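# Sort objects into matching labeled bins with two arms

## Task

Place every object into the bin whose label matches it, and leave any object that matches no label on the table. When finished, no object may stick out past a bin's rim, every bin must rest upright and flat on the table, and everything must stay put without the robot holding it.

## Robot and tools

Robot: two arms, left_arm and right_arm, each with six revolute joints and a parallel gripper. The left_arm sits on the +y side. The names are just labels and do not tell you which side of an image an arm appears on. The arm bases may be tilted. Any mounting plates and the metal frame behind the arms, which stands on the floor, are fixed obstacles. A plate and its side of the frame count as part of that arm in 'too close' warnings.

World frame: the origin is on the table surface midway between the arms. +x points out across the table, +z points up, and +y points toward left_arm. Positions are in metres. Orientations are quaternions in w,x,y,z order.

Tool execute_actions takes 'actions', a list holding one item or nothing, plus an optional boolean 'pictures' (camera images come by default).
- An empty list [] only reports the current state.
- A motion item is {"rows": [...], "steps": n}, with n from 1 to 15 (15 if left out). Each step lasts 1/30 s. Each row is applied for one step, and the final row is reused for any remaining steps.
- A wait item is {"steps": n} with n up to 300 and no rows. It commands nothing new and returns after n steps counted from the previous result.
- A refused call sends nothing at all.

Each row is one flat list of 14 numbers covering both arms, even when only one arm moves. Order: left_arm waist, shoulder, elbow, forearm roll, wrist pitch, wrist roll, gripper opening, then the same seven for right_arm. The six joint values are absolute target angles in radians, in the same convention as the Joint positions line. They are not offsets, so to hold an arm still, repeat its current readings. Stated ranges per arm: waist -6.283..6.283, shoulder -2.059..2.094, elbow -3.927..0.192, forearm roll -6.283..6.283, wrist pitch -1.693..3.142, wrist roll -6.283..6.283. A target more than 0.010 rad outside a range, and farther out than the joint's last reading, is refused. Real limits can differ by up to 0.010 rad. A command beyond a real limit gets clipped there and reported as 'joint sent to its limit'. That line may refer to an earlier action, and its absence does not prove there is room left. The gripper opening is a scale value in [-1, 1]: +1 is fully open (pad gap 0.084 m) and -1 is fully closed.

Motion limits: joint targets move at no more than 3.14 rad/s and take 0.16 s to speed up. All joints of an arm are timed to arrive together. Each step, a target stays within 0.623 rad of the measured angle. If a step would move the gripper more than 70 mm from where it is, the whole arm's targets are scaled back. Large moves therefore need several calls. Between calls, arms keep heading for the last row sent. They stop once motion has nearly ceased or a step is HELD.

Result lines:
- State line 'left_arm: … | right_arm: …' gives each gripper's end_effector_position, end_effector_quat_wxyz and linear/angular velocities in the world frame. The reported hand position can be off, more so when the arm is stretched far.
- Joint positions / Joint velocities: one block per arm in column order (rad, rad/s), then the pad gap (m, m/s).
- grip_measured: the measured opening on the command scale.
- Joint torques: the total drive output per joint with arm-specific offset, scale and noise. It is nonzero even with no contact.
- 'joint command not followed': a clearance check altered or blocked joint targets; the rest of the row still ran. HELD marks steps whose row was not fully sent.
- MOTOR HOT appears from 65 °C. At 80 °C an OVER-TEMPERATURE FAULT brakes the arm until it cools.
- TORQUE FAULT: a joint hit its load limit (waist and shoulder 44, elbow and forearm roll 26.4, wrist pitch and wrist roll 17.6 N m, including carried weight). The arm backs off, freezes for 10 s, and drops the rest of the call.

Gripper geometry: the fingers point along the gripper's +z axis and close along its y axis. The reported position is the point between the closed pads, roughly 2 cm short of the fingertips. Closing pushes the tips about 10 mm further along +z. To hold something, keep commanding an opening well below grip_measured; the lower the command, the firmer the squeeze. The limit is about 24 N per pad for objects up to about 6 cm wide, and slamming shut can squeeze harder. Sending back the grip_measured you read gives only a light hold. Brief external tugs on held items or shoves on loose items can happen.

Tool zoom_image: {"camera": name, "region": [x0, y0, x1, y1]} returns a magnified crop of that camera's latest image. Coordinates are pixels from the top-left corner, and the crop can be at most 504x504. Cameras: cam_head_left, cam_head_right, cam_left_wrist, cam_right_wrist, each 672x504. Calibration (pinhole with radial distortion, K, T_world_to_cam) is supplied and may be off slightly. Wrist camera poses follow from joint readings.

Tool finished_scene: {"scene": n} closes the current scene, numbered 1 or 2, and grades it. This is irreversible. Replying without any tool call also ends everything.

Avoid: knocking or placing anything off the table (automatic failure), dropping or slamming objects, pushing hard, collisions between the arms, tipping bins, leaving items draped over bin walls, and ending while a gripper still supports an item. Long holds heat the motors, so release and move promptly. Smooth, efficient motions are preferred.

Each tool is called by a JSON object that holds its "op" and its "data".

## Session

{"op": "execute_actions", "data": {"actions": []}}

Scene clock: 0.00 s of 4800.00 s.
left_arm: end_effector_position=(+0.5157, +0.4614, +0.2536) grip_measured=+1.00 end_effector_quat_wxyz=(+0.404, +0.752, +0.340, +0.394) end_effector_velocity=(+0.000, +0.000, +0.001) end_effector_angular_velocity=(+0.001, -0.001, -0.001) | right_arm: end_effector_position=(+0.2041, +0.1782, +0.2231) grip_measured=+1.00 end_effector_quat_wxyz=(-0.329, +0.144, +0.850, +0.385) end_effector_velocity=(+0.000, -0.000, +0.000) end_effector_angular_velocity=(+0.000, -0.001, -0.000)
Joint positions: left_arm=[ 0.381 -0.173 -0.675 -1.762  0.792  1.008  0.084] | right_arm=[ 0.893 -0.061 -0.779  1.315  1.068 -2.869  0.084]
Joint velocities: left_arm=[-0.     0.    -0.001  0.    -0.     0.    -0.   ] | right_arm=[-0.001 -0.001 -0.    -0.001  0.    -0.    -0.   ]
Joint torques (N m, as the arm reports them, + toward a larger angle): no reading

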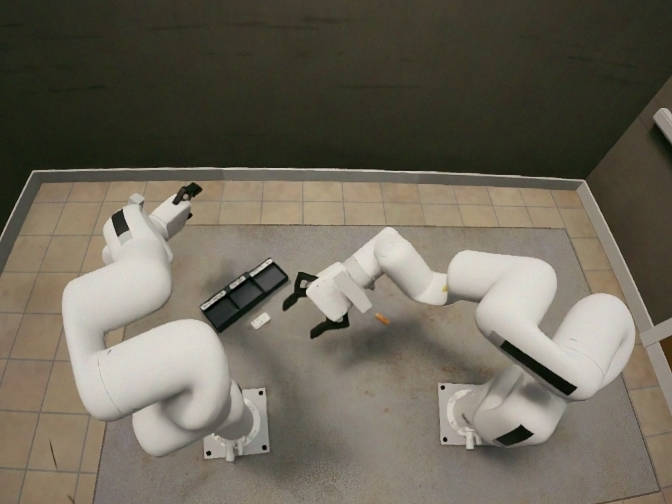

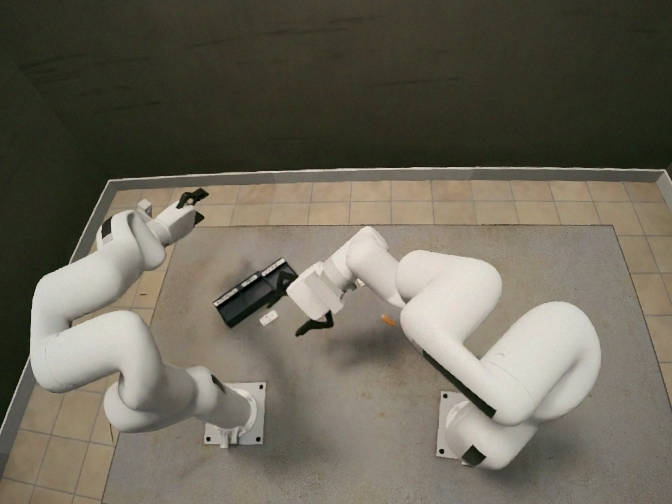

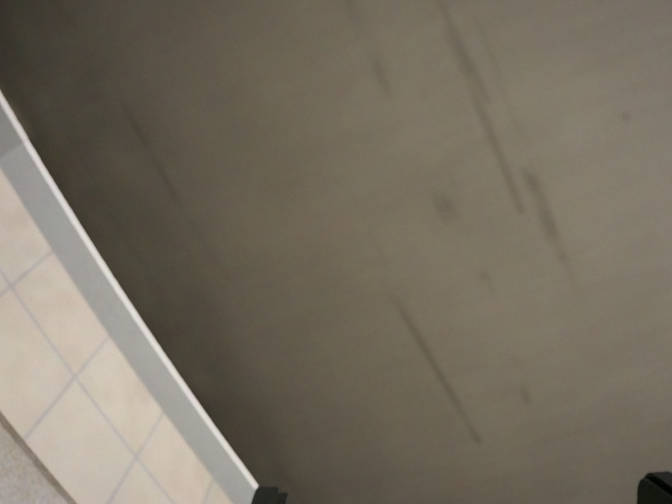

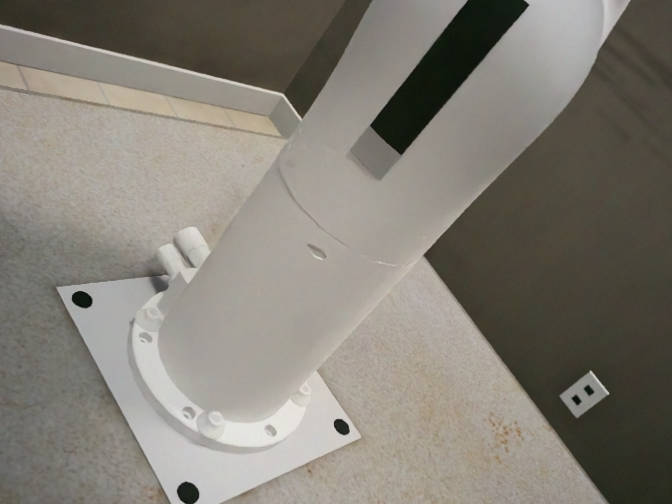

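{"op": "execute_actions", "data": {"actions": [{"rows":[[0.9,-0.3,-0.7,0,1.0,0,1,-0.4,-0.3,-0.7,0,1.0,-3.14,1]]}], "pictures": false}}

{"op": "execute_actions", "data": {"actions": [{"steps":60}]}}

{"op": "zoom_image", "data": {"camera": "cam_head_left", "region": [180,230,420,370]}}

Scene clock: 16.17 s of 4800.00 s.
left_arm: end_effector_position=(+0.4111, +0.5717, +0.2467) grip_measured=+1.00 end_effector_quat_wxyz=(+0.353, +0.751, +0.494, +0.260) end_effector_velocity=(-0.338, +0.163, -0.143) end_effector_angular_velocity=(-0.195, +1.490, +0.349) | right_arm: end_effector_position=(+0.3261, +0.0367, +0.2098) grip_measured=+1.00 end_effector_quat_wxyz=(-0.159, +0.133, +0.913, +0.351) end_effector_velocity=(+0.227, -0.386, -0.046) end_effector_angular_velocity=(-0.527, -0.576, -0.215)
Joint positions: left_arm=[ 0.748 -0.263 -0.693 -1.14   0.938  0.394  0.084] | right_arm=[ 0.536 -0.172 -0.743  0.957  1.036 -2.995  0.084]
Joint velocities: left_arm=[ 0.645 -0.157 -0.027  1.952  0.259 -1.657  0.   ] | right_arm=[-0.847 -0.19   0.064 -0.845 -0.054 -0.215 -0.   ]
Joint torques (N m, as the arm reports them, + toward a larger angle): left_arm=[ -1.94 -21.5  -18.43   0.47  -0.26   0.32] | right_arm=[ -1.72 -19.11 -11.83   0.72  -0.42   0.22]
Steps of this call (steps 1 to 90: nothing new was sent; then 12.67 s passed at rest; steps 91 to 105: all 15 steps of this action). Readings (joint positions):
91: left_arm=[0.381 -0.173 -0.675 -1.762 0.792 1.008] | right_arm=[0.893 -0.061 -0.779 1.314 1.068 -2.869]
92: left_arm=[0.383 -0.174 -0.675 -1.758 0.793 1.004] | right_arm=[0.891 -0.062 -0.778 1.311 1.068 -2.871]
94: left_arm=[0.415 -0.181 -0.676 -1.718 0.808 0.963] | right_arm=[0.855 -0.076 -0.772 1.272 1.065 -2.888]
98: left_arm=[0.554 -0.216 -0.685 -1.541 0.861 0.786] | right_arm=[0.735 -0.119 -0.760 1.155 1.052 -2.935]
105: the state above

Scene clock: 18.17 s of 4800.00 s.
left_arm: end_effector_position=(+0.2175, +0.6548, +0.1833) grip_measured=+1.00 end_effector_quat_wxyz=(+0.000, +0.879, +0.477, +0.000) end_effector_velocity=(+0.000, -0.000, +0.000) end_effector_angular_velocity=(+0.000, -0.000, -0.002) | right_arm: end_effector_position=(+0.3346, -0.4486, +0.1833) grip_measured=+1.00 end_effector_quat_wxyz=(-0.000, +0.254, +0.967, +0.000) end_effector_velocity=(-0.000, -0.000, -0.000) end_effector_angular_velocity=(-0.000, +0.001, +0.001)
Joint positions: left_arm=[ 0.9   -0.3   -0.7   -0.     1.    -0.     0.084] | right_arm=[-0.4   -0.3   -0.7    0.     1.    -3.14   0.084]
Joint velocities: left_arm=[-0.    -0.001 -0.    -0.     0.     0.002  0.   ] | right_arm=[-0.     0.     0.    -0.001  0.001 -0.001 -0.   ]
Joint torques (N m, as the arm reports them, + toward a larger angle): left_arm=[ -0.48 -21.45 -18.92  -0.33  -1.74   0.11] | right_arm=[ -1.66 -16.56 -12.55  -0.24  -1.79   0.17]
Steps of this call (steps 1 to 60: the robot went on to your last target). Readings (joint positions):
1: left_arm=[0.769 -0.268 -0.694 -1.074 0.946 0.341] | right_arm=[0.508 -0.178 -0.740 0.929 1.035 -3.002]
2: left_arm=[0.787 -0.273 -0.695 -1.006 0.954 0.294] | right_arm=[0.480 -0.184 -0.738 0.901 1.033 -3.009]
4: left_arm=[0.818 -0.280 -0.696 -0.867 0.966 0.215] | right_arm=[0.423 -0.195 -0.735 0.845 1.030 -3.021]
8: left_arm=[0.858 -0.290 -0.698 -0.575 0.983 0.109] | right_arm=[0.311 -0.214 -0.729 0.732 1.024 -3.042]
60: the state above
All arms were judged still, so your last target was given up. Only a new action makes them travel on or press farther. Fingers that are still opening or closing keep moving.
camera_calibration (this result's frames):
cam_left_wrist: T_world_to_cam=[[0.833404, -0.552658, 0.00252441, 0.214923], [-0.552648, -0.833406, -0.00385453, 0.731152], [0.0042341, 0.00181727, -0.999989, 0.313885], [0, 0, 0, 1]] pos_world=[0.223623, 0.727555, 0.316157]
cam_right_wrist: T_world_to_cam=[[0.496287, 0.868114, -0.00878071, 0.25731], [0.868136, -0.496322, -0.00213002, -0.448183], [-0.00620716, -0.00656575, -0.999959, 0.313565], [0, 0, 0, 1]] pos_world=[0.26333, -0.443758, 0.314857]

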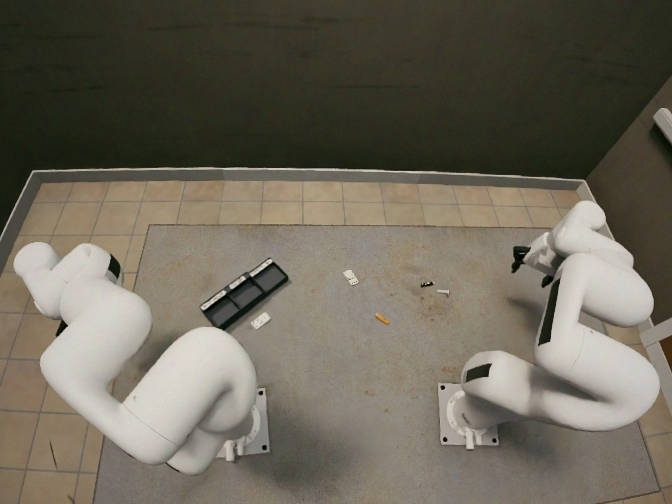

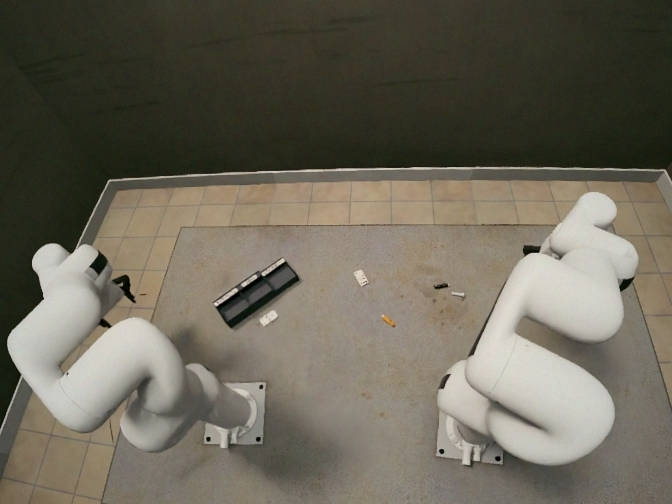

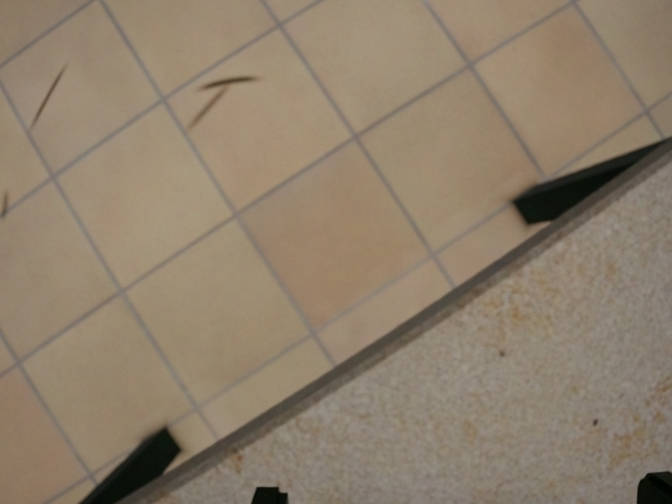

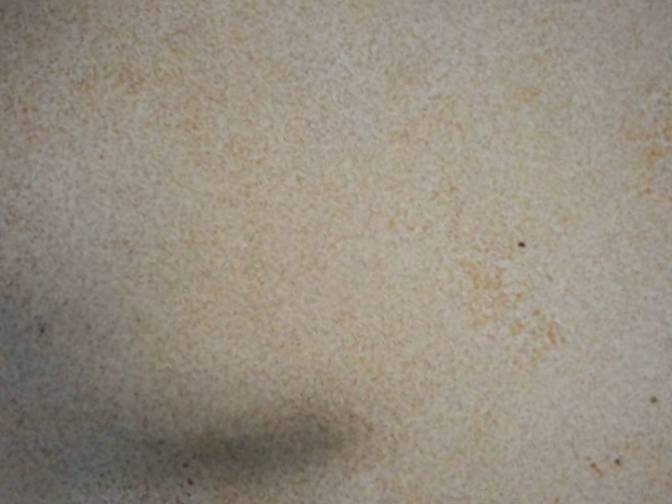

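Region (180, 230, 420, 370) of cam_head_left's 672x504 image, scaled by 2.100, with more detail than that image has; it fills the top 294 rows of this view, and the rest is white.

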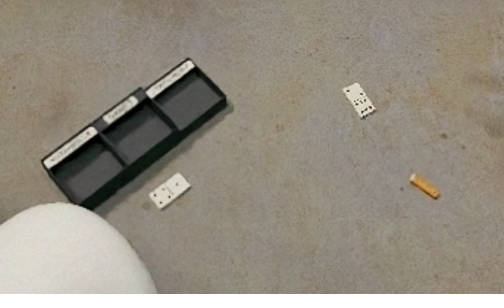

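{"op": "zoom_image", "data": {"camera": "cam_head_left", "region": [195,250,295,335]}}

{"op": "zoom_image", "data": {"camera": "cam_head_right", "region": [205,250,305,335]}}

{"op": "zoom_image", "data": {"camera": "cam_head_left", "region": [335,260,465,335]}}

Region (195, 250, 295, 335) of cam_head_left's 672x504 image, scaled by 5.040, with more detail than that image has; it fills the top 428 rows of this view, and the rest is white.

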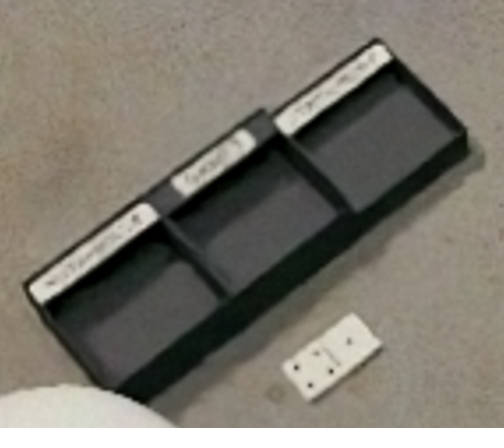

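Region (205, 250, 305, 335) of cam_head_right's 672x504 image, scaled by 5.040, with more detail than that image has; it fills the top 428 rows of this view, and the rest is white.

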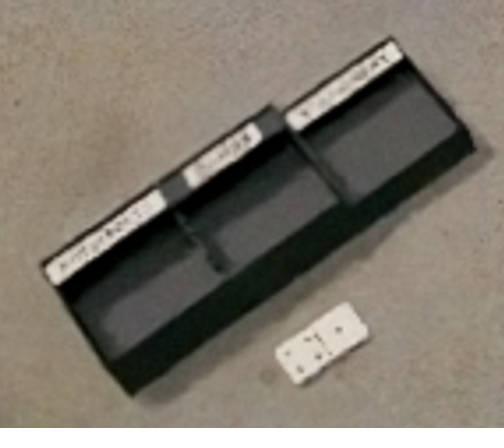

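Region (335, 260, 465, 335) of cam_head_left's 672x504 image, scaled by 3.877, with more detail than that image has; it fills the top 291 rows of this view, and the rest is white.

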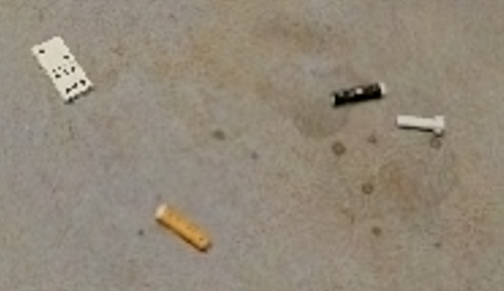

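{"op": "execute_actions", "data": {"actions": [{"rows":[[-0.294,-0.582,-0.469,0,1.052,0,1,0.153,-0.164,-0.663,0,0.827,-4.896,1]]}], "pictures": false}}

{"op": "execute_actions", "data": {"actions": [{"steps":40}]}}

Scene clock: 44.43 s of 4800.00 s.
left_arm: end_effector_position=(+0.2991, +0.5100, +0.1841) grip_measured=+1.00 end_effector_quat_wxyz=(+0.000, +0.965, +0.263, -0.000) end_effector_velocity=(+0.140, -0.374, -0.005) end_effector_angular_velocity=(-0.001, +0.001, -1.190) | right_arm: end_effector_position=(+0.3899, -0.3129, +0.1459) grip_measured=+1.00 end_effector_quat_wxyz=(-0.000, -0.244, +0.970, +0.000) end_effector_velocity=(+0.056, +0.316, -0.081) end_effector_angular_velocity=(+0.001, +0.002, +3.073)
Joint positions: left_arm=[ 0.438 -0.46  -0.569 -0.     1.029  0.     0.084] | right_arm=[-0.011 -0.204 -0.674  0.     0.879 -3.756  0.084]
Joint velocities: left_arm=[-1.189 -0.267  0.22  -0.     0.049  0.001  0.   ] | right_arm=[ 0.836  0.206  0.057 -0.    -0.26  -2.237  0.   ]
Joint torques (N m, as the arm reports them, + toward a larger angle): left_arm=[ -1.43 -16.51 -19.08   0.44  -1.7    0.29] | right_arm=[ -2.08 -19.62 -11.92   0.03  -1.81  -0.47]
Steps of this call (steps 1 to 90: nothing new was sent; then 22.77 s passed at rest; steps 91 to 105: all 15 steps of this action). Readings (joint positions):
91: left_arm=[0.900 -0.300 -0.700 0.000 1.000 -0.000] | right_arm=[-0.400 -0.300 -0.700 -0.000 1.000 -3.140]
92: left_arm=[0.897 -0.301 -0.699 0.000 1.000 -0.000] | right_arm=[-0.398 -0.299 -0.700 -0.000 0.999 -3.144]
94: left_arm=[0.859 -0.318 -0.685 0.000 1.003 -0.000] | right_arm=[-0.364 -0.292 -0.699 -0.000 0.987 -3.185]
98: left_arm=[0.708 -0.382 -0.633 -0.000 1.015 0.000] | right_arm=[-0.224 -0.257 -0.688 0.000 0.945 -3.352]
105: the state above

Scene clock: 45.77 s of 4800.00 s.
left_arm: end_effector_position=(+0.3077, +0.2825, +0.1796) grip_measured=+1.00 end_effector_quat_wxyz=(-0.000, +0.995, -0.100, -0.001) end_effector_velocity=(-0.000, -0.000, -0.000) end_effector_angular_velocity=(+0.000, +0.000, +0.001) | right_arm: end_effector_position=(+0.3957, -0.2499, +0.1301) grip_measured=+1.00 end_effector_quat_wxyz=(+0.000, +0.782, -0.623, +0.000) end_effector_velocity=(-0.000, +0.000, -0.000) end_effector_angular_velocity=(+0.000, +0.001, +0.001)
Joint positions: left_arm=[-0.294 -0.582 -0.469  0.     1.052 -0.     0.084] | right_arm=[ 0.153 -0.164 -0.663  0.     0.827 -4.896  0.084]
Joint velocities: left_arm=[-0.001 -0.     0.     0.    -0.    -0.002  0.   ] | right_arm=[ 0.     0.     0.     0.001  0.    -0.001  0.   ]
Joint torques (N m, as the arm reports them, + toward a larger angle): left_arm=[ -0.45 -13.06 -19.31  -0.24  -1.75   0.01] | right_arm=[ -1.71 -19.37 -11.69  -0.05  -2.1    0.08]
Steps of this call (steps 1 to 40: the robot went on to your last target). Readings (joint positions):
1: left_arm=[0.398 -0.469 -0.562 -0.000 1.031 0.000] | right_arm=[0.016 -0.198 -0.672 0.000 0.870 -3.835]
2: left_arm=[0.358 -0.477 -0.555 -0.000 1.033 0.000] | right_arm=[0.043 -0.191 -0.670 0.000 0.862 -3.921]
4: left_arm=[0.277 -0.492 -0.543 -0.000 1.035 0.000] | right_arm=[0.088 -0.180 -0.667 0.000 0.848 -4.107]
8: left_arm=[0.113 -0.518 -0.522 -0.000 1.040 0.000] | right_arm=[0.136 -0.168 -0.664 0.000 0.833 -4.488]
40: the state above
camera_calibration (this result's frames):
cam_left_wrist: T_world_to_cam=[[-0.207127, -0.978311, 0.00253015, 0.374375], [-0.978311, 0.20712, -0.00284545, 0.307558], [0.00225969, -0.00306465, -0.999993, 0.312538], [0, 0, 0, 1]] pos_world=[0.377724, 0.303512, 0.312463]
cam_right_wrist: T_world_to_cam=[[-0.976118, -0.217062, -0.00878276, 0.365412], [-0.217051, 0.976158, -0.00213097, 0.394655], [0.00903591, -0.000173766, -0.999959, 0.257605], [0, 0, 0, 1]] pos_world=[0.440018, -0.305884, 0.261645]

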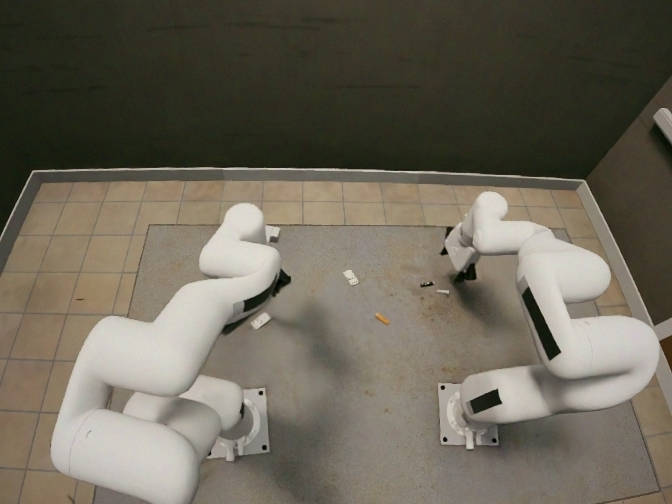

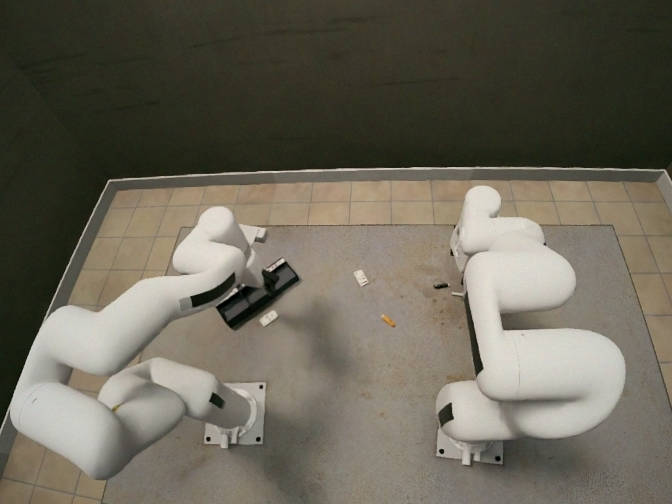

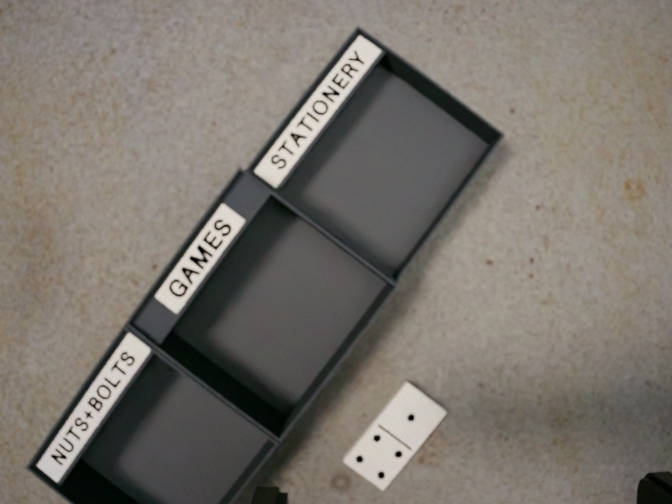

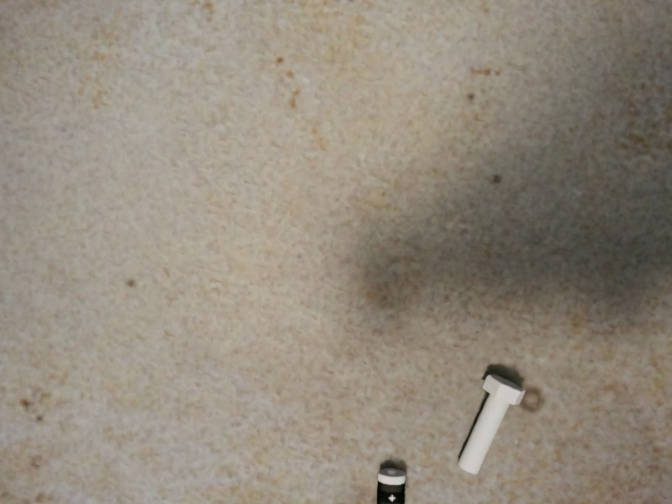

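{"op": "execute_actions", "data": {"actions": [{"rows":[[-0.269,-0.426,-0.22,0,0.646,0.778,0.1,-1.0,-0.3,-0.6,0,0.9,-4.896,1]]}], "pictures": false}}

{"op": "execute_actions", "data": {"actions": [{"steps":15}], "pictures": false}}

{"op": "execute_actions", "data": {"actions": [{"rows":[[-0.269,-0.32,-0.203,0,0.523,0.778,0.1,-1.0,-0.3,-0.6,0,0.9,-4.896,1],[-0.269,-0.32,-0.203,0,0.523,0.778,0.1,-1.0,-0.3,-0.6,0,0.9,-4.896,1],[-0.269,-0.32,-0.203,0,0.523,0.778,0.1,-1.0,-0.3,-0.6,0,0.9,-4.896,1],[-0.269,-0.32,-0.203,0,0.523,0.778,0.1,-1.0,-0.3,-0.6,0,0.9,-4.896,1],[-0.269,-0.211,-0.195,0,0.406,0.778,0.1,-1.0,-0.3,-0.6,0,0.9,-4.896,1]]}]}}

{"op": "zoom_image", "data": {"camera": "cam_head_right", "region": [190,230,330,350]}}

Scene clock: 64.83 s of 4800.00 s.
left_arm: end_effector_position=(+0.2853, +0.2936, +0.0741) grip_measured=+0.09 end_effector_quat_wxyz=(+0.001, +0.900, -0.435, -0.003) end_effector_velocity=(-0.020, +0.009, -0.064) end_effector_angular_velocity=(-0.011, -0.035, -0.652) | right_arm: end_effector_position=(+0.3521, -0.4107, +0.1422) grip_measured=+1.00 end_effector_quat_wxyz=(+0.000, -0.627, +0.779, -0.000) end_effector_velocity=(-0.180, -0.363, +0.018) end_effector_angular_velocity=(+0.001, -0.000, -1.087)
Joint positions: left_arm=[-0.27  -0.434 -0.232  0.     0.672  0.723  0.048] | right_arm=[-0.288 -0.239 -0.629 -0.     0.867 -4.896  0.084]
Joint velocities: left_arm=[ 0.018  0.106  0.168 -0.    -0.311  0.671  0.   ] | right_arm=[-1.086 -0.121  0.057  0.001  0.064  0.    -0.   ]
Joint torques (N m, as the arm reports them, + toward a larger angle): left_arm=[ -0.82 -18.26 -19.85   0.13  -1.99  -0.18] | right_arm=[ -1.96 -17.26 -11.72  -0.17  -1.85   0.12]
Steps of this call (steps 1 to 15: the robot went on to your last target; steps 16 to 90: nothing new was sent; then 15.57 s passed at rest; steps 91 to 105: all 15 steps of this action). Readings (joint positions):
91: left_arm=[-0.294 -0.582 -0.469 -0.000 1.052 0.000] | right_arm=[0.153 -0.164 -0.663 0.000 0.827 -4.896]
92: left_arm=[-0.294 -0.581 -0.468 -0.000 1.049 0.004] | right_arm=[0.150 -0.165 -0.663 0.000 0.827 -4.896]
94: left_arm=[-0.292 -0.573 -0.455 -0.000 1.022 0.045] | right_arm=[0.113 -0.173 -0.659 0.000 0.832 -4.896]
98: left_arm=[-0.283 -0.514 -0.360 0.000 0.875 0.291] | right_arm=[-0.036 -0.203 -0.646 -0.000 0.848 -4.896]
105: the state above

Scene clock: 65.33 s of 4800.00 s.
left_arm: end_effector_position=(+0.2850, +0.2941, +0.0700) grip_measured=+0.09 end_effector_quat_wxyz=(-0.000, +0.889, -0.459, +0.000) end_effector_velocity=(-0.002, +0.000, -0.001) end_effector_angular_velocity=(+0.001, +0.004, -0.003) | right_arm: end_effector_position=(+0.2199, -0.5607, +0.1491) grip_measured=+1.00 end_effector_quat_wxyz=(+0.000, -0.392, +0.920, -0.000) end_effector_velocity=(-0.339, -0.219, +0.014) end_effector_angular_velocity=(-0.001, -0.001, -1.113)
Joint positions: left_arm=[-0.269 -0.426 -0.22  -0.     0.646  0.778  0.048] | right_arm=[-0.839 -0.287 -0.606 -0.     0.893 -4.896  0.084]
Joint velocities: left_arm=[-0.     0.002  0.003 -0.    -0.001  0.003 -0.   ] | right_arm=[-1.114 -0.095  0.043 -0.     0.05  -0.001 -0.   ]
Joint torques (N m, as the arm reports them, + toward a larger angle): left_arm=[ -0.31 -14.27 -15.6   -0.1   -1.75   0.19] | right_arm=[ -1.9  -16.08 -12.21  -0.11  -1.87   0.19]
Steps of this call (steps 1 to 15: the robot went on to your last target). Readings (joint positions):
1: left_arm=[-0.270 -0.431 -0.228 0.000 0.663 0.741] | right_arm=[-0.324 -0.243 -0.627 -0.000 0.869 -4.896]
2: left_arm=[-0.270 -0.430 -0.226 0.000 0.658 0.753] | right_arm=[-0.361 -0.246 -0.625 -0.000 0.871 -4.896]
4: left_arm=[-0.269 -0.428 -0.224 -0.000 0.651 0.767] | right_arm=[-0.433 -0.253 -0.622 -0.000 0.875 -4.896]
8: left_arm=[-0.269 -0.427 -0.222 -0.000 0.647 0.775] | right_arm=[-0.580 -0.265 -0.616 -0.000 0.881 -4.896]
15: the state above

Scene clock: 65.83 s of 4800.00 s.
left_arm: end_effector_position=(+0.2851, +0.2941, +0.0219) grip_measured=+0.09 end_effector_quat_wxyz=(-0.000, +0.889, -0.459, +0.000) end_effector_velocity=(+0.012, -0.002, -0.002) end_effector_angular_velocity=(-0.007, -0.036, -0.001) | right_arm: end_effector_position=(+0.1691, -0.5880, +0.1509) grip_measured=+1.00 end_effector_quat_wxyz=(-0.000, -0.317, +0.948, +0.000) end_effector_velocity=(-0.003, -0.001, -0.000) end_effector_angular_velocity=(+0.000, +0.001, -0.009)
Joint positions: left_arm=[-0.269 -0.215 -0.196 -0.     0.411  0.778  0.048] | right_arm=[-0.998 -0.3   -0.6    0.     0.9   -4.896  0.084]
Joint velocities: left_arm=[ 0.     0.033 -0.009 -0.001 -0.06   0.002 -0.   ] | right_arm=[-0.009  0.001 -0.    -0.001  0.     0.     0.   ]
Joint torques (N m, as the arm reports them, + toward a larger angle): left_arm=[ -0.85 -17.68 -12.74   0.1   -1.76   0.35] | right_arm=[ -1.52 -16.21 -11.96  -0.27  -1.92   0.26]
Steps of this call (steps 1 to 15: all 15 steps of this action). Readings (joint positions):
1: left_arm=[-0.269 -0.426 -0.220 -0.000 0.646 0.778] | right_arm=[-0.876 -0.290 -0.605 -0.000 0.894 -4.896]
2: left_arm=[-0.269 -0.424 -0.220 -0.000 0.642 0.778] | right_arm=[-0.912 -0.293 -0.603 -0.000 0.896 -4.896]
4: left_arm=[-0.269 -0.394 -0.217 -0.000 0.604 0.778] | right_arm=[-0.963 -0.297 -0.601 -0.000 0.898 -4.896]
8: left_arm=[-0.269 -0.286 -0.201 0.000 0.488 0.778] | right_arm=[-0.992 -0.299 -0.600 0.000 0.900 -4.896]
15: the state above
camera_calibration (this result's frames):
cam_left_wrist: T_world_to_cam=[[-0.820194, -0.57208, 0.00237672, 0.436727], [-0.572085, 0.820184, -0.00400582, -0.0134724], [0.000342305, -0.00464523, -0.999989, 0.155859], [0, 0, 0, 1]] pos_world=[0.35044, 0.261617, 0.154765]
cam_right_wrist: T_world_to_cam=[[-0.595727, 0.80314, -0.00868543, 0.606616], [0.803179, 0.595734, -0.00209287, 0.279311], [0.00349333, -0.00822274, -0.99996, 0.276618], [0, 0, 0, 1]] pos_world=[0.136074, -0.651318, 0.28246]

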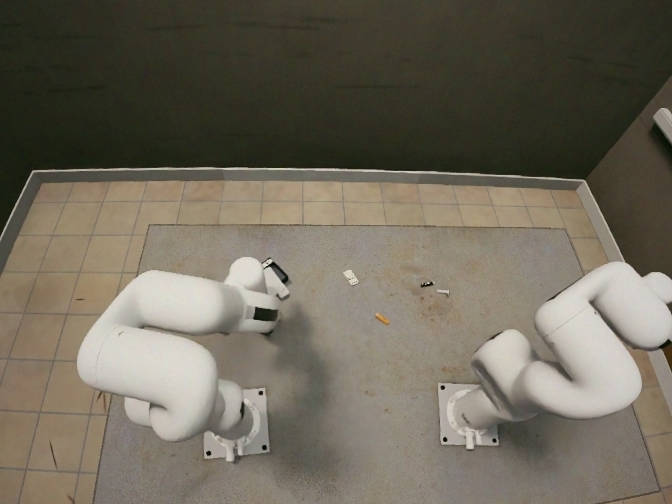

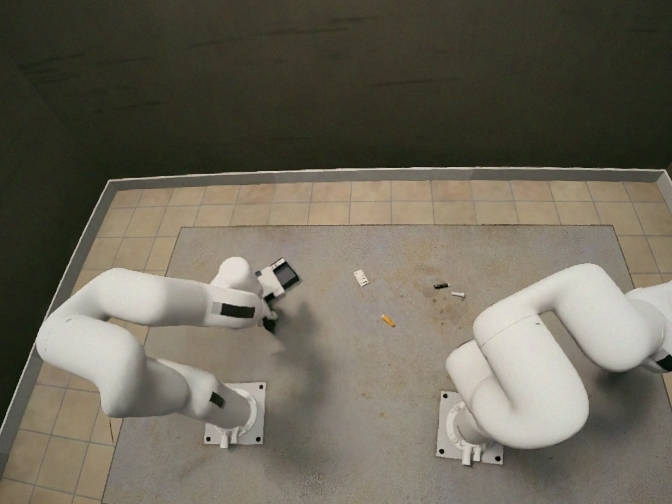

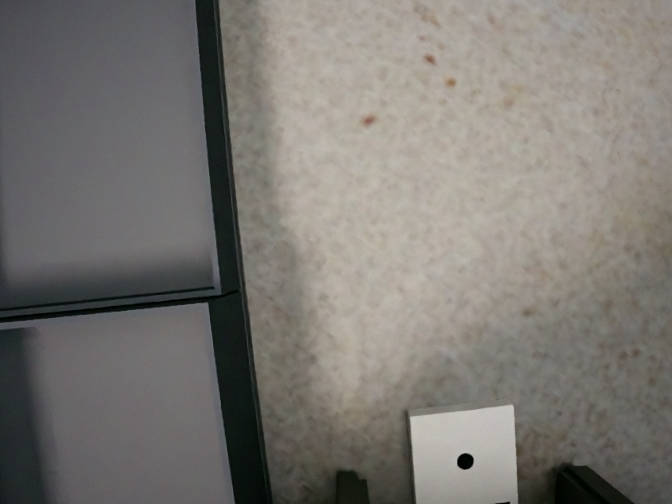

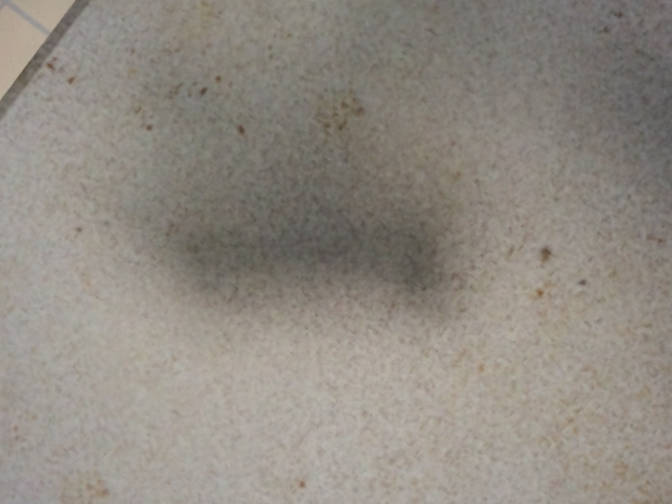

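Region (190, 230, 330, 350) of cam_head_right's 672x504 image, scaled by 3.600, with more detail than that image has; it fills the top 432 rows of this view, and the rest is white.

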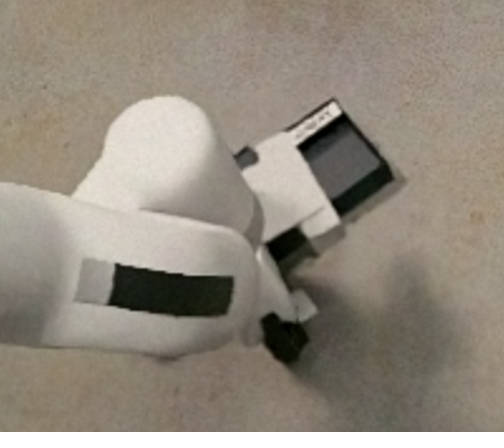

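{"op": "execute_actions", "data": {"actions": [{"rows":[[-0.269,-0.211,-0.195,0,0.406,0.778,-0.3,-1.0,-0.3,-0.6,0,0.9,-4.896,1],[-0.269,-0.211,-0.195,0,0.406,0.778,-0.3,-1.0,-0.3,-0.6,0,0.9,-4.896,1],[-0.269,-0.211,-0.195,0,0.406,0.778,-0.3,-1.0,-0.3,-0.6,0,0.9,-4.896,1],[-0.269,-0.211,-0.195,0,0.406,0.778,-0.3,-1.0,-0.3,-0.6,0,0.9,-4.896,1],[-0.269,-0.211,-0.195,0,0.406,0.778,-0.75,-1.0,-0.3,-0.6,0,0.9,-4.896,1]]}], "pictures": false}}

{"op": "execute_actions", "data": {"actions": [{"rows":[[-0.269,-0.45,-0.225,0,0.675,0.778,-0.75,-1.0,-0.3,-0.6,0,0.9,-4.896,1]]}], "pictures": false}}

{"op": "execute_actions", "data": {"actions": [{"rows":[[-0.086,-0.227,-0.407,0,0.635,-0.69,-0.75,-1.0,-0.3,-0.6,0,0.9,-4.896,1]]}], "pictures": false}}

{"op": "execute_actions", "data": {"actions": [{"steps":20}]}}

Scene clock: 76.60 s of 4800.00 s.
left_arm: end_effector_position=(+0.2849, +0.2941, +0.0209) grip_measured=-0.45 end_effector_quat_wxyz=(-0.000, +0.889, -0.459, +0.000) end_effector_velocity=(-0.000, +0.000, -0.000) end_effector_angular_velocity=(+0.000, +0.001, -0.000) | right_arm: end_effector_position=(+0.1686, -0.5883, +0.1509) grip_measured=+1.00 end_effector_quat_wxyz=(-0.000, -0.316, +0.949, -0.000) end_effector_velocity=(-0.000, -0.000, +0.001) end_effector_angular_velocity=(-0.001, -0.001, -0.000)
Joint positions: left_arm=[-0.269 -0.211 -0.195 -0.     0.406  0.778  0.024] | right_arm=[-1.    -0.3   -0.6    0.     0.9   -4.896  0.084]
Joint velocities: left_arm=[ 0.    -0.     0.     0.001  0.    -0.    -0.   ] | right_arm=[-0.    -0.002  0.    -0.    -0.    -0.    -0.   ]
Joint torques (N m, as the arm reports them, + toward a larger angle): left_arm=[ -0.69 -16.94 -12.87   0.    -1.85   0.33] | right_arm=[ -1.59 -15.95 -12.41  -0.09  -2.04   0.14]
Steps of this call (steps 1 to 15: the robot went on to your last target; steps 16 to 90: nothing new was sent; then 7.27 s passed at rest; steps 91 to 105: all 15 steps of this action). Readings (joint positions):
91: left_arm=[-0.269 -0.211 -0.195 0.000 0.406 0.778] | right_arm=[-1.000 -0.300 -0.600 0.000 0.900 -4.896]
92: left_arm=[-0.269 -0.211 -0.195 -0.000 0.406 0.778] | right_arm=[-1.000 -0.300 -0.600 -0.000 0.900 -4.896]
94: left_arm=[-0.269 -0.211 -0.195 -0.000 0.406 0.778] | right_arm=[-1.000 -0.300 -0.600 0.000 0.900 -4.896]
98: left_arm=[-0.269 -0.211 -0.195 -0.000 0.406 0.778] | right_arm=[-1.000 -0.300 -0.600 -0.000 0.900 -4.896]
105: the state above

Scene clock: 77.10 s of 4800.00 s.
left_arm: end_effector_position=(+0.2840, +0.2943, +0.0746) grip_measured=-0.45 end_effector_quat_wxyz=(+0.000, +0.889, -0.459, -0.001) end_effector_velocity=(-0.003, +0.000, +0.006) end_effector_angular_velocity=(+0.001, +0.011, +0.001) | right_arm: end_effector_position=(+0.1686, -0.5883, +0.1509) grip_measured=+1.00 end_effector_quat_wxyz=(-0.000, -0.316, +0.949, -0.000) end_effector_velocity=(+0.000, -0.000, -0.000) end_effector_angular_velocity=(+0.000, +0.000, +0.001)
Joint positions: left_arm=[-0.269 -0.446 -0.223  0.     0.672  0.778  0.024] | right_arm=[-1.    -0.3   -0.6    0.     0.9   -4.896  0.084]
Joint velocities: left_arm=[-0.001 -0.026 -0.005 -0.001  0.041 -0.001  0.   ] | right_arm=[ 0.     0.001 -0.    -0.    -0.    -0.    -0.   ]
Joint torques (N m, as the arm reports them, + toward a larger angle): left_arm=[ -0.64 -13.64 -16.62  -0.03  -1.78   0.29] | right_arm=[ -1.77 -15.98 -12.19  -0.09  -2.03   0.08]
Steps of this call (steps 1 to 15: all 15 steps of this action). Readings (joint positions):
1: left_arm=[-0.269 -0.211 -0.195 -0.000 0.406 0.778] | right_arm=[-1.000 -0.300 -0.600 0.000 0.900 -4.896]
2: left_arm=[-0.269 -0.213 -0.195 0.000 0.410 0.778] | right_arm=[-1.000 -0.300 -0.600 0.000 0.900 -4.896]
4: left_arm=[-0.269 -0.247 -0.197 0.000 0.452 0.778] | right_arm=[-1.000 -0.300 -0.600 0.000 0.900 -4.896]
8: left_arm=[-0.269 -0.400 -0.222 -0.000 0.613 0.778] | right_arm=[-1.000 -0.300 -0.600 0.000 0.900 -4.896]
15: the state above

Scene clock: 77.60 s of 4800.00 s.
left_arm: end_effector_position=(+0.3397, +0.3413, +0.0748) grip_measured=-0.45 end_effector_quat_wxyz=(-0.000, +0.995, +0.101, -0.001) end_effector_velocity=(+0.030, +0.035, -0.005) end_effector_angular_velocity=(+0.005, +0.005, +2.950) | right_arm: end_effector_position=(+0.1686, -0.5883, +0.1509) grip_measured=+1.00 end_effector_quat_wxyz=(-0.000, -0.316, +0.949, -0.000) end_effector_velocity=(+0.001, -0.001, +0.001) end_effector_angular_velocity=(-0.004, -0.002, -0.001)
Joint positions: left_arm=[-0.096 -0.239 -0.396 -0.     0.637 -0.204  0.024] | right_arm=[-1.    -0.3   -0.6    0.     0.9   -4.896  0.084]
Joint velocities: left_arm=[ 0.106  0.127 -0.101  0.001 -0.022 -2.844 -0.   ] | right_arm=[ 0.001 -0.003 -0.     0.    -0.002  0.001 -0.   ]
Joint torques (N m, as the arm reports them, + toward a larger angle): left_arm=[ -1.67 -20.73 -15.06  -0.15  -1.89   0.23] | right_arm=[ -1.53 -15.88 -12.16  -0.21  -1.92   0.16]
Steps of this call (steps 1 to 15: all 15 steps of this action). Readings (joint positions):
1: left_arm=[-0.269 -0.447 -0.224 0.000 0.673 0.778] | right_arm=[-1.000 -0.300 -0.600 -0.000 0.900 -4.896]
2: left_arm=[-0.268 -0.447 -0.225 0.000 0.673 0.774] | right_arm=[-1.000 -0.300 -0.600 -0.000 0.900 -4.896]
4: left_arm=[-0.257 -0.434 -0.236 0.000 0.672 0.733] | right_arm=[-1.000 -0.300 -0.600 0.000 0.900 -4.896]
8: left_arm=[-0.182 -0.343 -0.312 0.000 0.655 0.461] | right_arm=[-1.000 -0.300 -0.600 -0.000 0.900 -4.896]
15: the state above

Scene clock: 78.27 s of 4800.00 s.
left_arm: end_effector_position=(+0.3430, +0.3446, +0.0747) grip_measured=-0.45 end_effector_quat_wxyz=(-0.000, +0.940, +0.342, -0.000) end_effector_velocity=(-0.000, +0.000, -0.000) end_effector_angular_velocity=(-0.000, +0.000, +0.005) | right_arm: end_effector_position=(+0.1686, -0.5883, +0.1509) grip_measured=+1.00 end_effector_quat_wxyz=(-0.000, -0.316, +0.949, -0.000) end_effector_velocity=(-0.000, -0.000, +0.000) end_effector_angular_velocity=(-0.001, +0.000, -0.001)
Joint positions: left_arm=[-0.086 -0.227 -0.407  0.     0.635 -0.69   0.024] | right_arm=[-1.    -0.3   -0.6   -0.     0.9   -4.896  0.084]
Joint velocities: left_arm=[ 0.     0.001 -0.    -0.001 -0.    -0.004  0.   ] | right_arm=[-0.001 -0.    -0.    -0.001 -0.     0.     0.   ]
Joint torques (N m, as the arm reports them, + toward a larger angle): left_arm=[ -0.42 -19.76 -15.36  -0.4   -1.67   0.32] | right_arm=[ -1.79 -15.75 -12.19  -0.26  -1.81   0.1 ]
Steps of this call (steps 1 to 20: the robot went on to your last target). Readings (joint positions):
1: left_arm=[-0.093 -0.236 -0.399 -0.000 0.637 -0.299] | right_arm=[-1.000 -0.300 -0.600 -0.000 0.900 -4.896]
2: left_arm=[-0.091 -0.233 -0.401 -0.000 0.636 -0.388] | right_arm=[-1.000 -0.300 -0.600 0.000 0.900 -4.896]
4: left_arm=[-0.089 -0.230 -0.404 -0.000 0.636 -0.536] | right_arm=[-1.000 -0.300 -0.600 0.000 0.900 -4.896]
8: left_arm=[-0.087 -0.228 -0.406 0.000 0.635 -0.659] | right_arm=[-1.000 -0.300 -0.600 -0.000 0.900 -4.896]
20: the state above
camera_calibration (this result's frames):
cam_left_wrist: T_world_to_cam=[[0.635537, -0.772068, 0.00190545, 0.0826645], [-0.772062, -0.635539, -0.00309078, 0.548624], [0.00359728, 0.000493179, -0.999993, 0.205973], [0, 0, 0, 1]] pos_world=[0.370295, 0.412393, 0.207509]
cam_right_wrist: T_world_to_cam=[[-0.594464, 0.804075, -0.00877951, 0.60688], [0.804115, 0.59447, -0.00213064, 0.278982], [0.00350596, -0.00832632, -0.999959, 0.276594], [0, 0, 0, 1]] pos_world=[0.135465, -0.65152, 0.282505]

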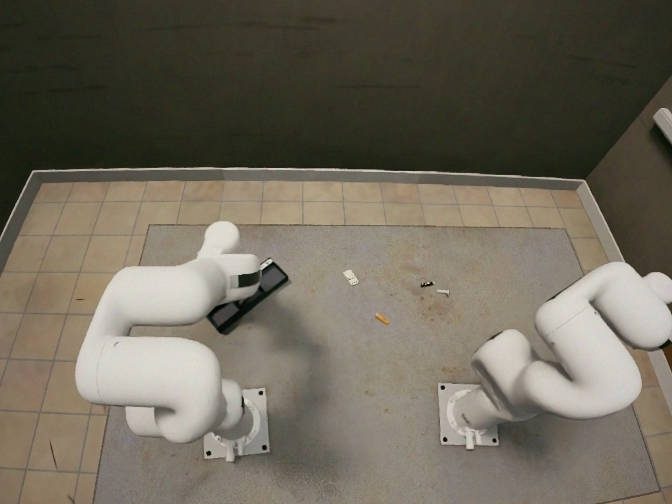

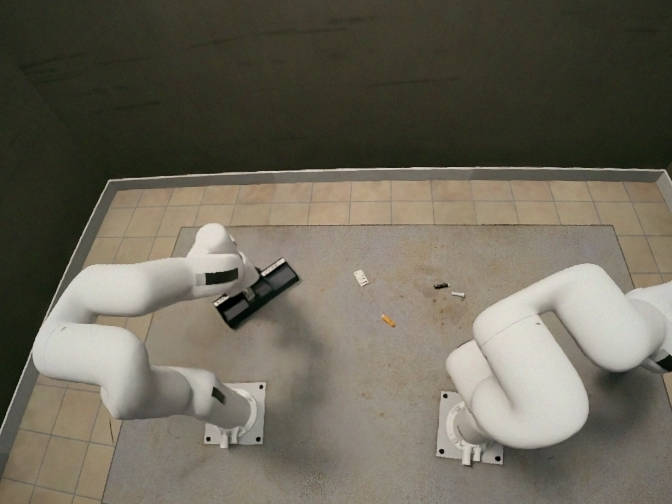

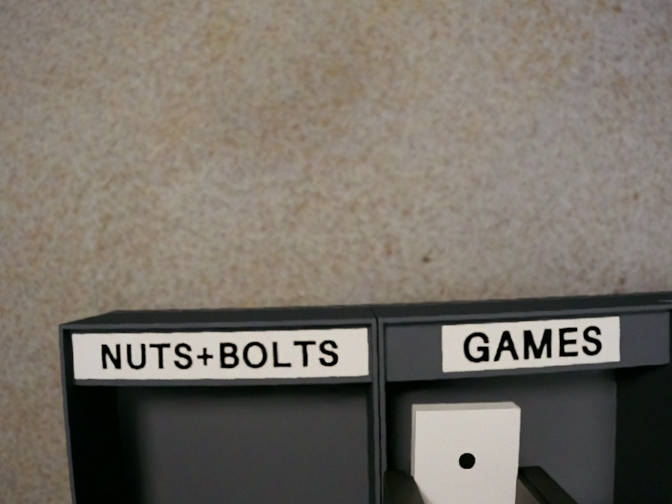

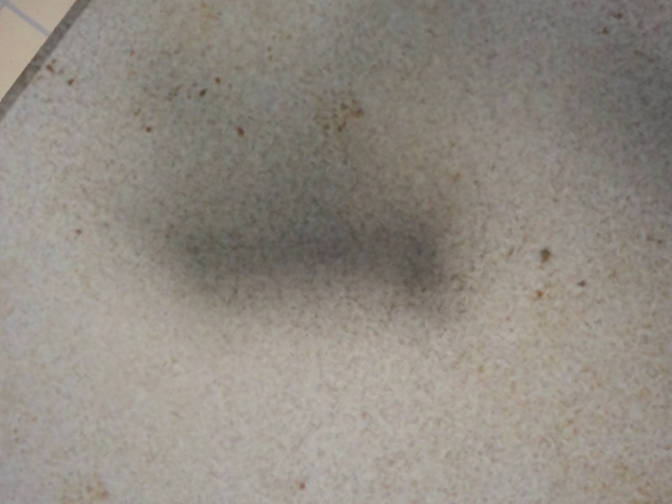

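{"op": "execute_actions", "data": {"actions": [{"rows":[[-0.097,-0.217,-0.418,0,0.635,-0.74,-0.75,-1.0,-0.3,-0.6,0,0.9,-4.896,1],[-0.097,-0.217,-0.418,0,0.635,-0.74,-0.75,-1.0,-0.3,-0.6,0,0.9,-4.896,1],[-0.097,-0.217,-0.418,0,0.635,-0.74,-0.75,-1.0,-0.3,-0.6,0,0.9,-4.896,1],[-0.097,-0.217,-0.418,0,0.635,-0.74,-0.75,-1.0,-0.3,-0.6,0,0.9,-4.896,1],[-0.097,-0.071,-0.395,0,0.466,-0.74,-0.75,-1.0,-0.3,-0.6,0,0.9,-4.896,1]]}]}}

Scene clock: 85.70 s of 4800.00 s.
left_arm: end_effector_position=(+0.3446, +0.3410, +0.0325) grip_measured=-0.45 end_effector_quat_wxyz=(-0.001, +0.933, +0.360, -0.002) end_effector_velocity=(+0.037, -0.000, +0.006) end_effector_angular_velocity=(-0.000, -0.104, +0.002) | right_arm: end_effector_position=(+0.1686, -0.5883, +0.1509) grip_measured=+1.00 end_effector_quat_wxyz=(-0.000, -0.316, +0.949, -0.000) end_effector_velocity=(+0.000, +0.001, -0.000) end_effector_angular_velocity=(+0.001, +0.001, +0.001)
Joint positions: left_arm=[-0.097 -0.076 -0.394  0.     0.474 -0.74   0.024] | right_arm=[-1.    -0.3   -0.6    0.     0.9   -4.896  0.084]
Joint velocities: left_arm=[ 0.     0.042 -0.039  0.    -0.107 -0.002  0.   ] | right_arm=[ 0.002  0.     0.     0.     0.001  0.001 -0.   ]
Joint torques (N m, as the arm reports them, + toward a larger angle): left_arm=[ -0.19 -22.84 -13.84   0.1   -1.9    0.19] | right_arm=[ -1.74 -16.31 -12.14   0.06  -1.97   0.19]
Steps of this call (steps 1 to 15: the robot went on to your last target; steps 16 to 90: nothing new was sent; then 3.93 s passed at rest; steps 91 to 105: all 15 steps of this action). Readings (joint positions):
91: left_arm=[-0.086 -0.227 -0.407 0.000 0.635 -0.690] | right_arm=[-1.000 -0.300 -0.600 0.000 0.900 -4.896]
92: left_arm=[-0.087 -0.226 -0.408 -0.000 0.635 -0.694] | right_arm=[-1.000 -0.300 -0.600 0.000 0.900 -4.896]
94: left_arm=[-0.092 -0.222 -0.412 -0.000 0.635 -0.716] | right_arm=[-1.000 -0.300 -0.600 0.000 0.900 -4.896]
98: left_arm=[-0.096 -0.184 -0.413 -0.000 0.590 -0.735] | right_arm=[-1.000 -0.300 -0.600 0.000 0.900 -4.896]
105: the state above
camera_calibration (this result's frames):
cam_left_wrist: T_world_to_cam=[[0.665388, -0.746498, -0.000687322, 0.0600661], [-0.746498, -0.665388, -0.000285344, 0.548716], [-0.000244327, 0.000702949, -1, 0.165112], [0, 0, 0, 1]] pos_world=[0.369688, 0.409832, 0.16531]
cam_right_wrist: T_world_to_cam=[[-0.594464, 0.804075, -0.00877939, 0.60688], [0.804115, 0.59447, -0.00213051, 0.278981], [0.003506, -0.00832615, -0.999959, 0.276594], [0, 0, 0, 1]] pos_world=[0.135465, -0.65152, 0.282505]

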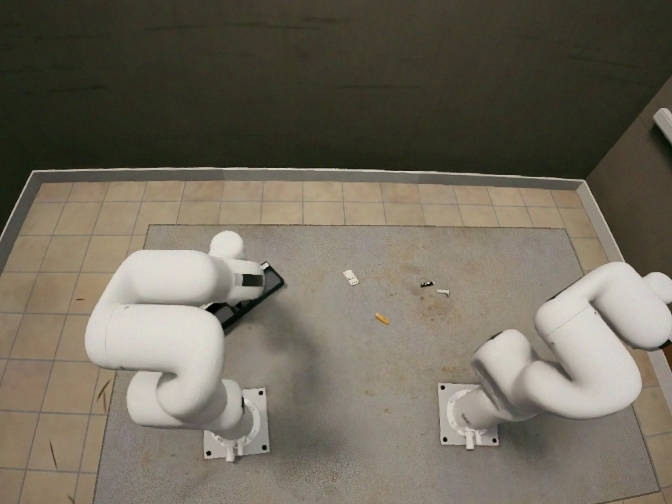

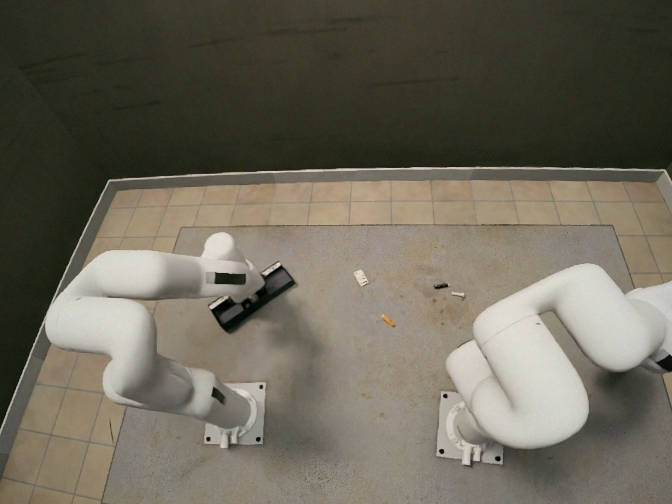

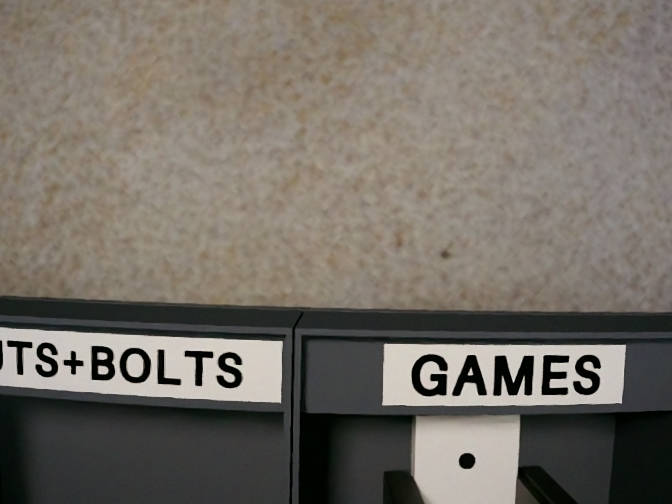

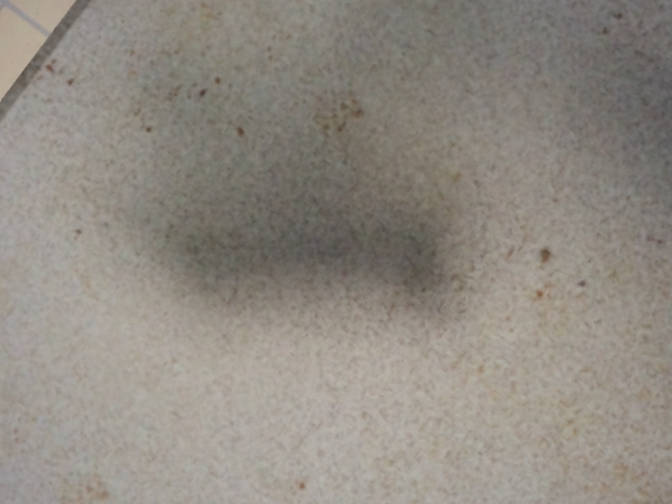

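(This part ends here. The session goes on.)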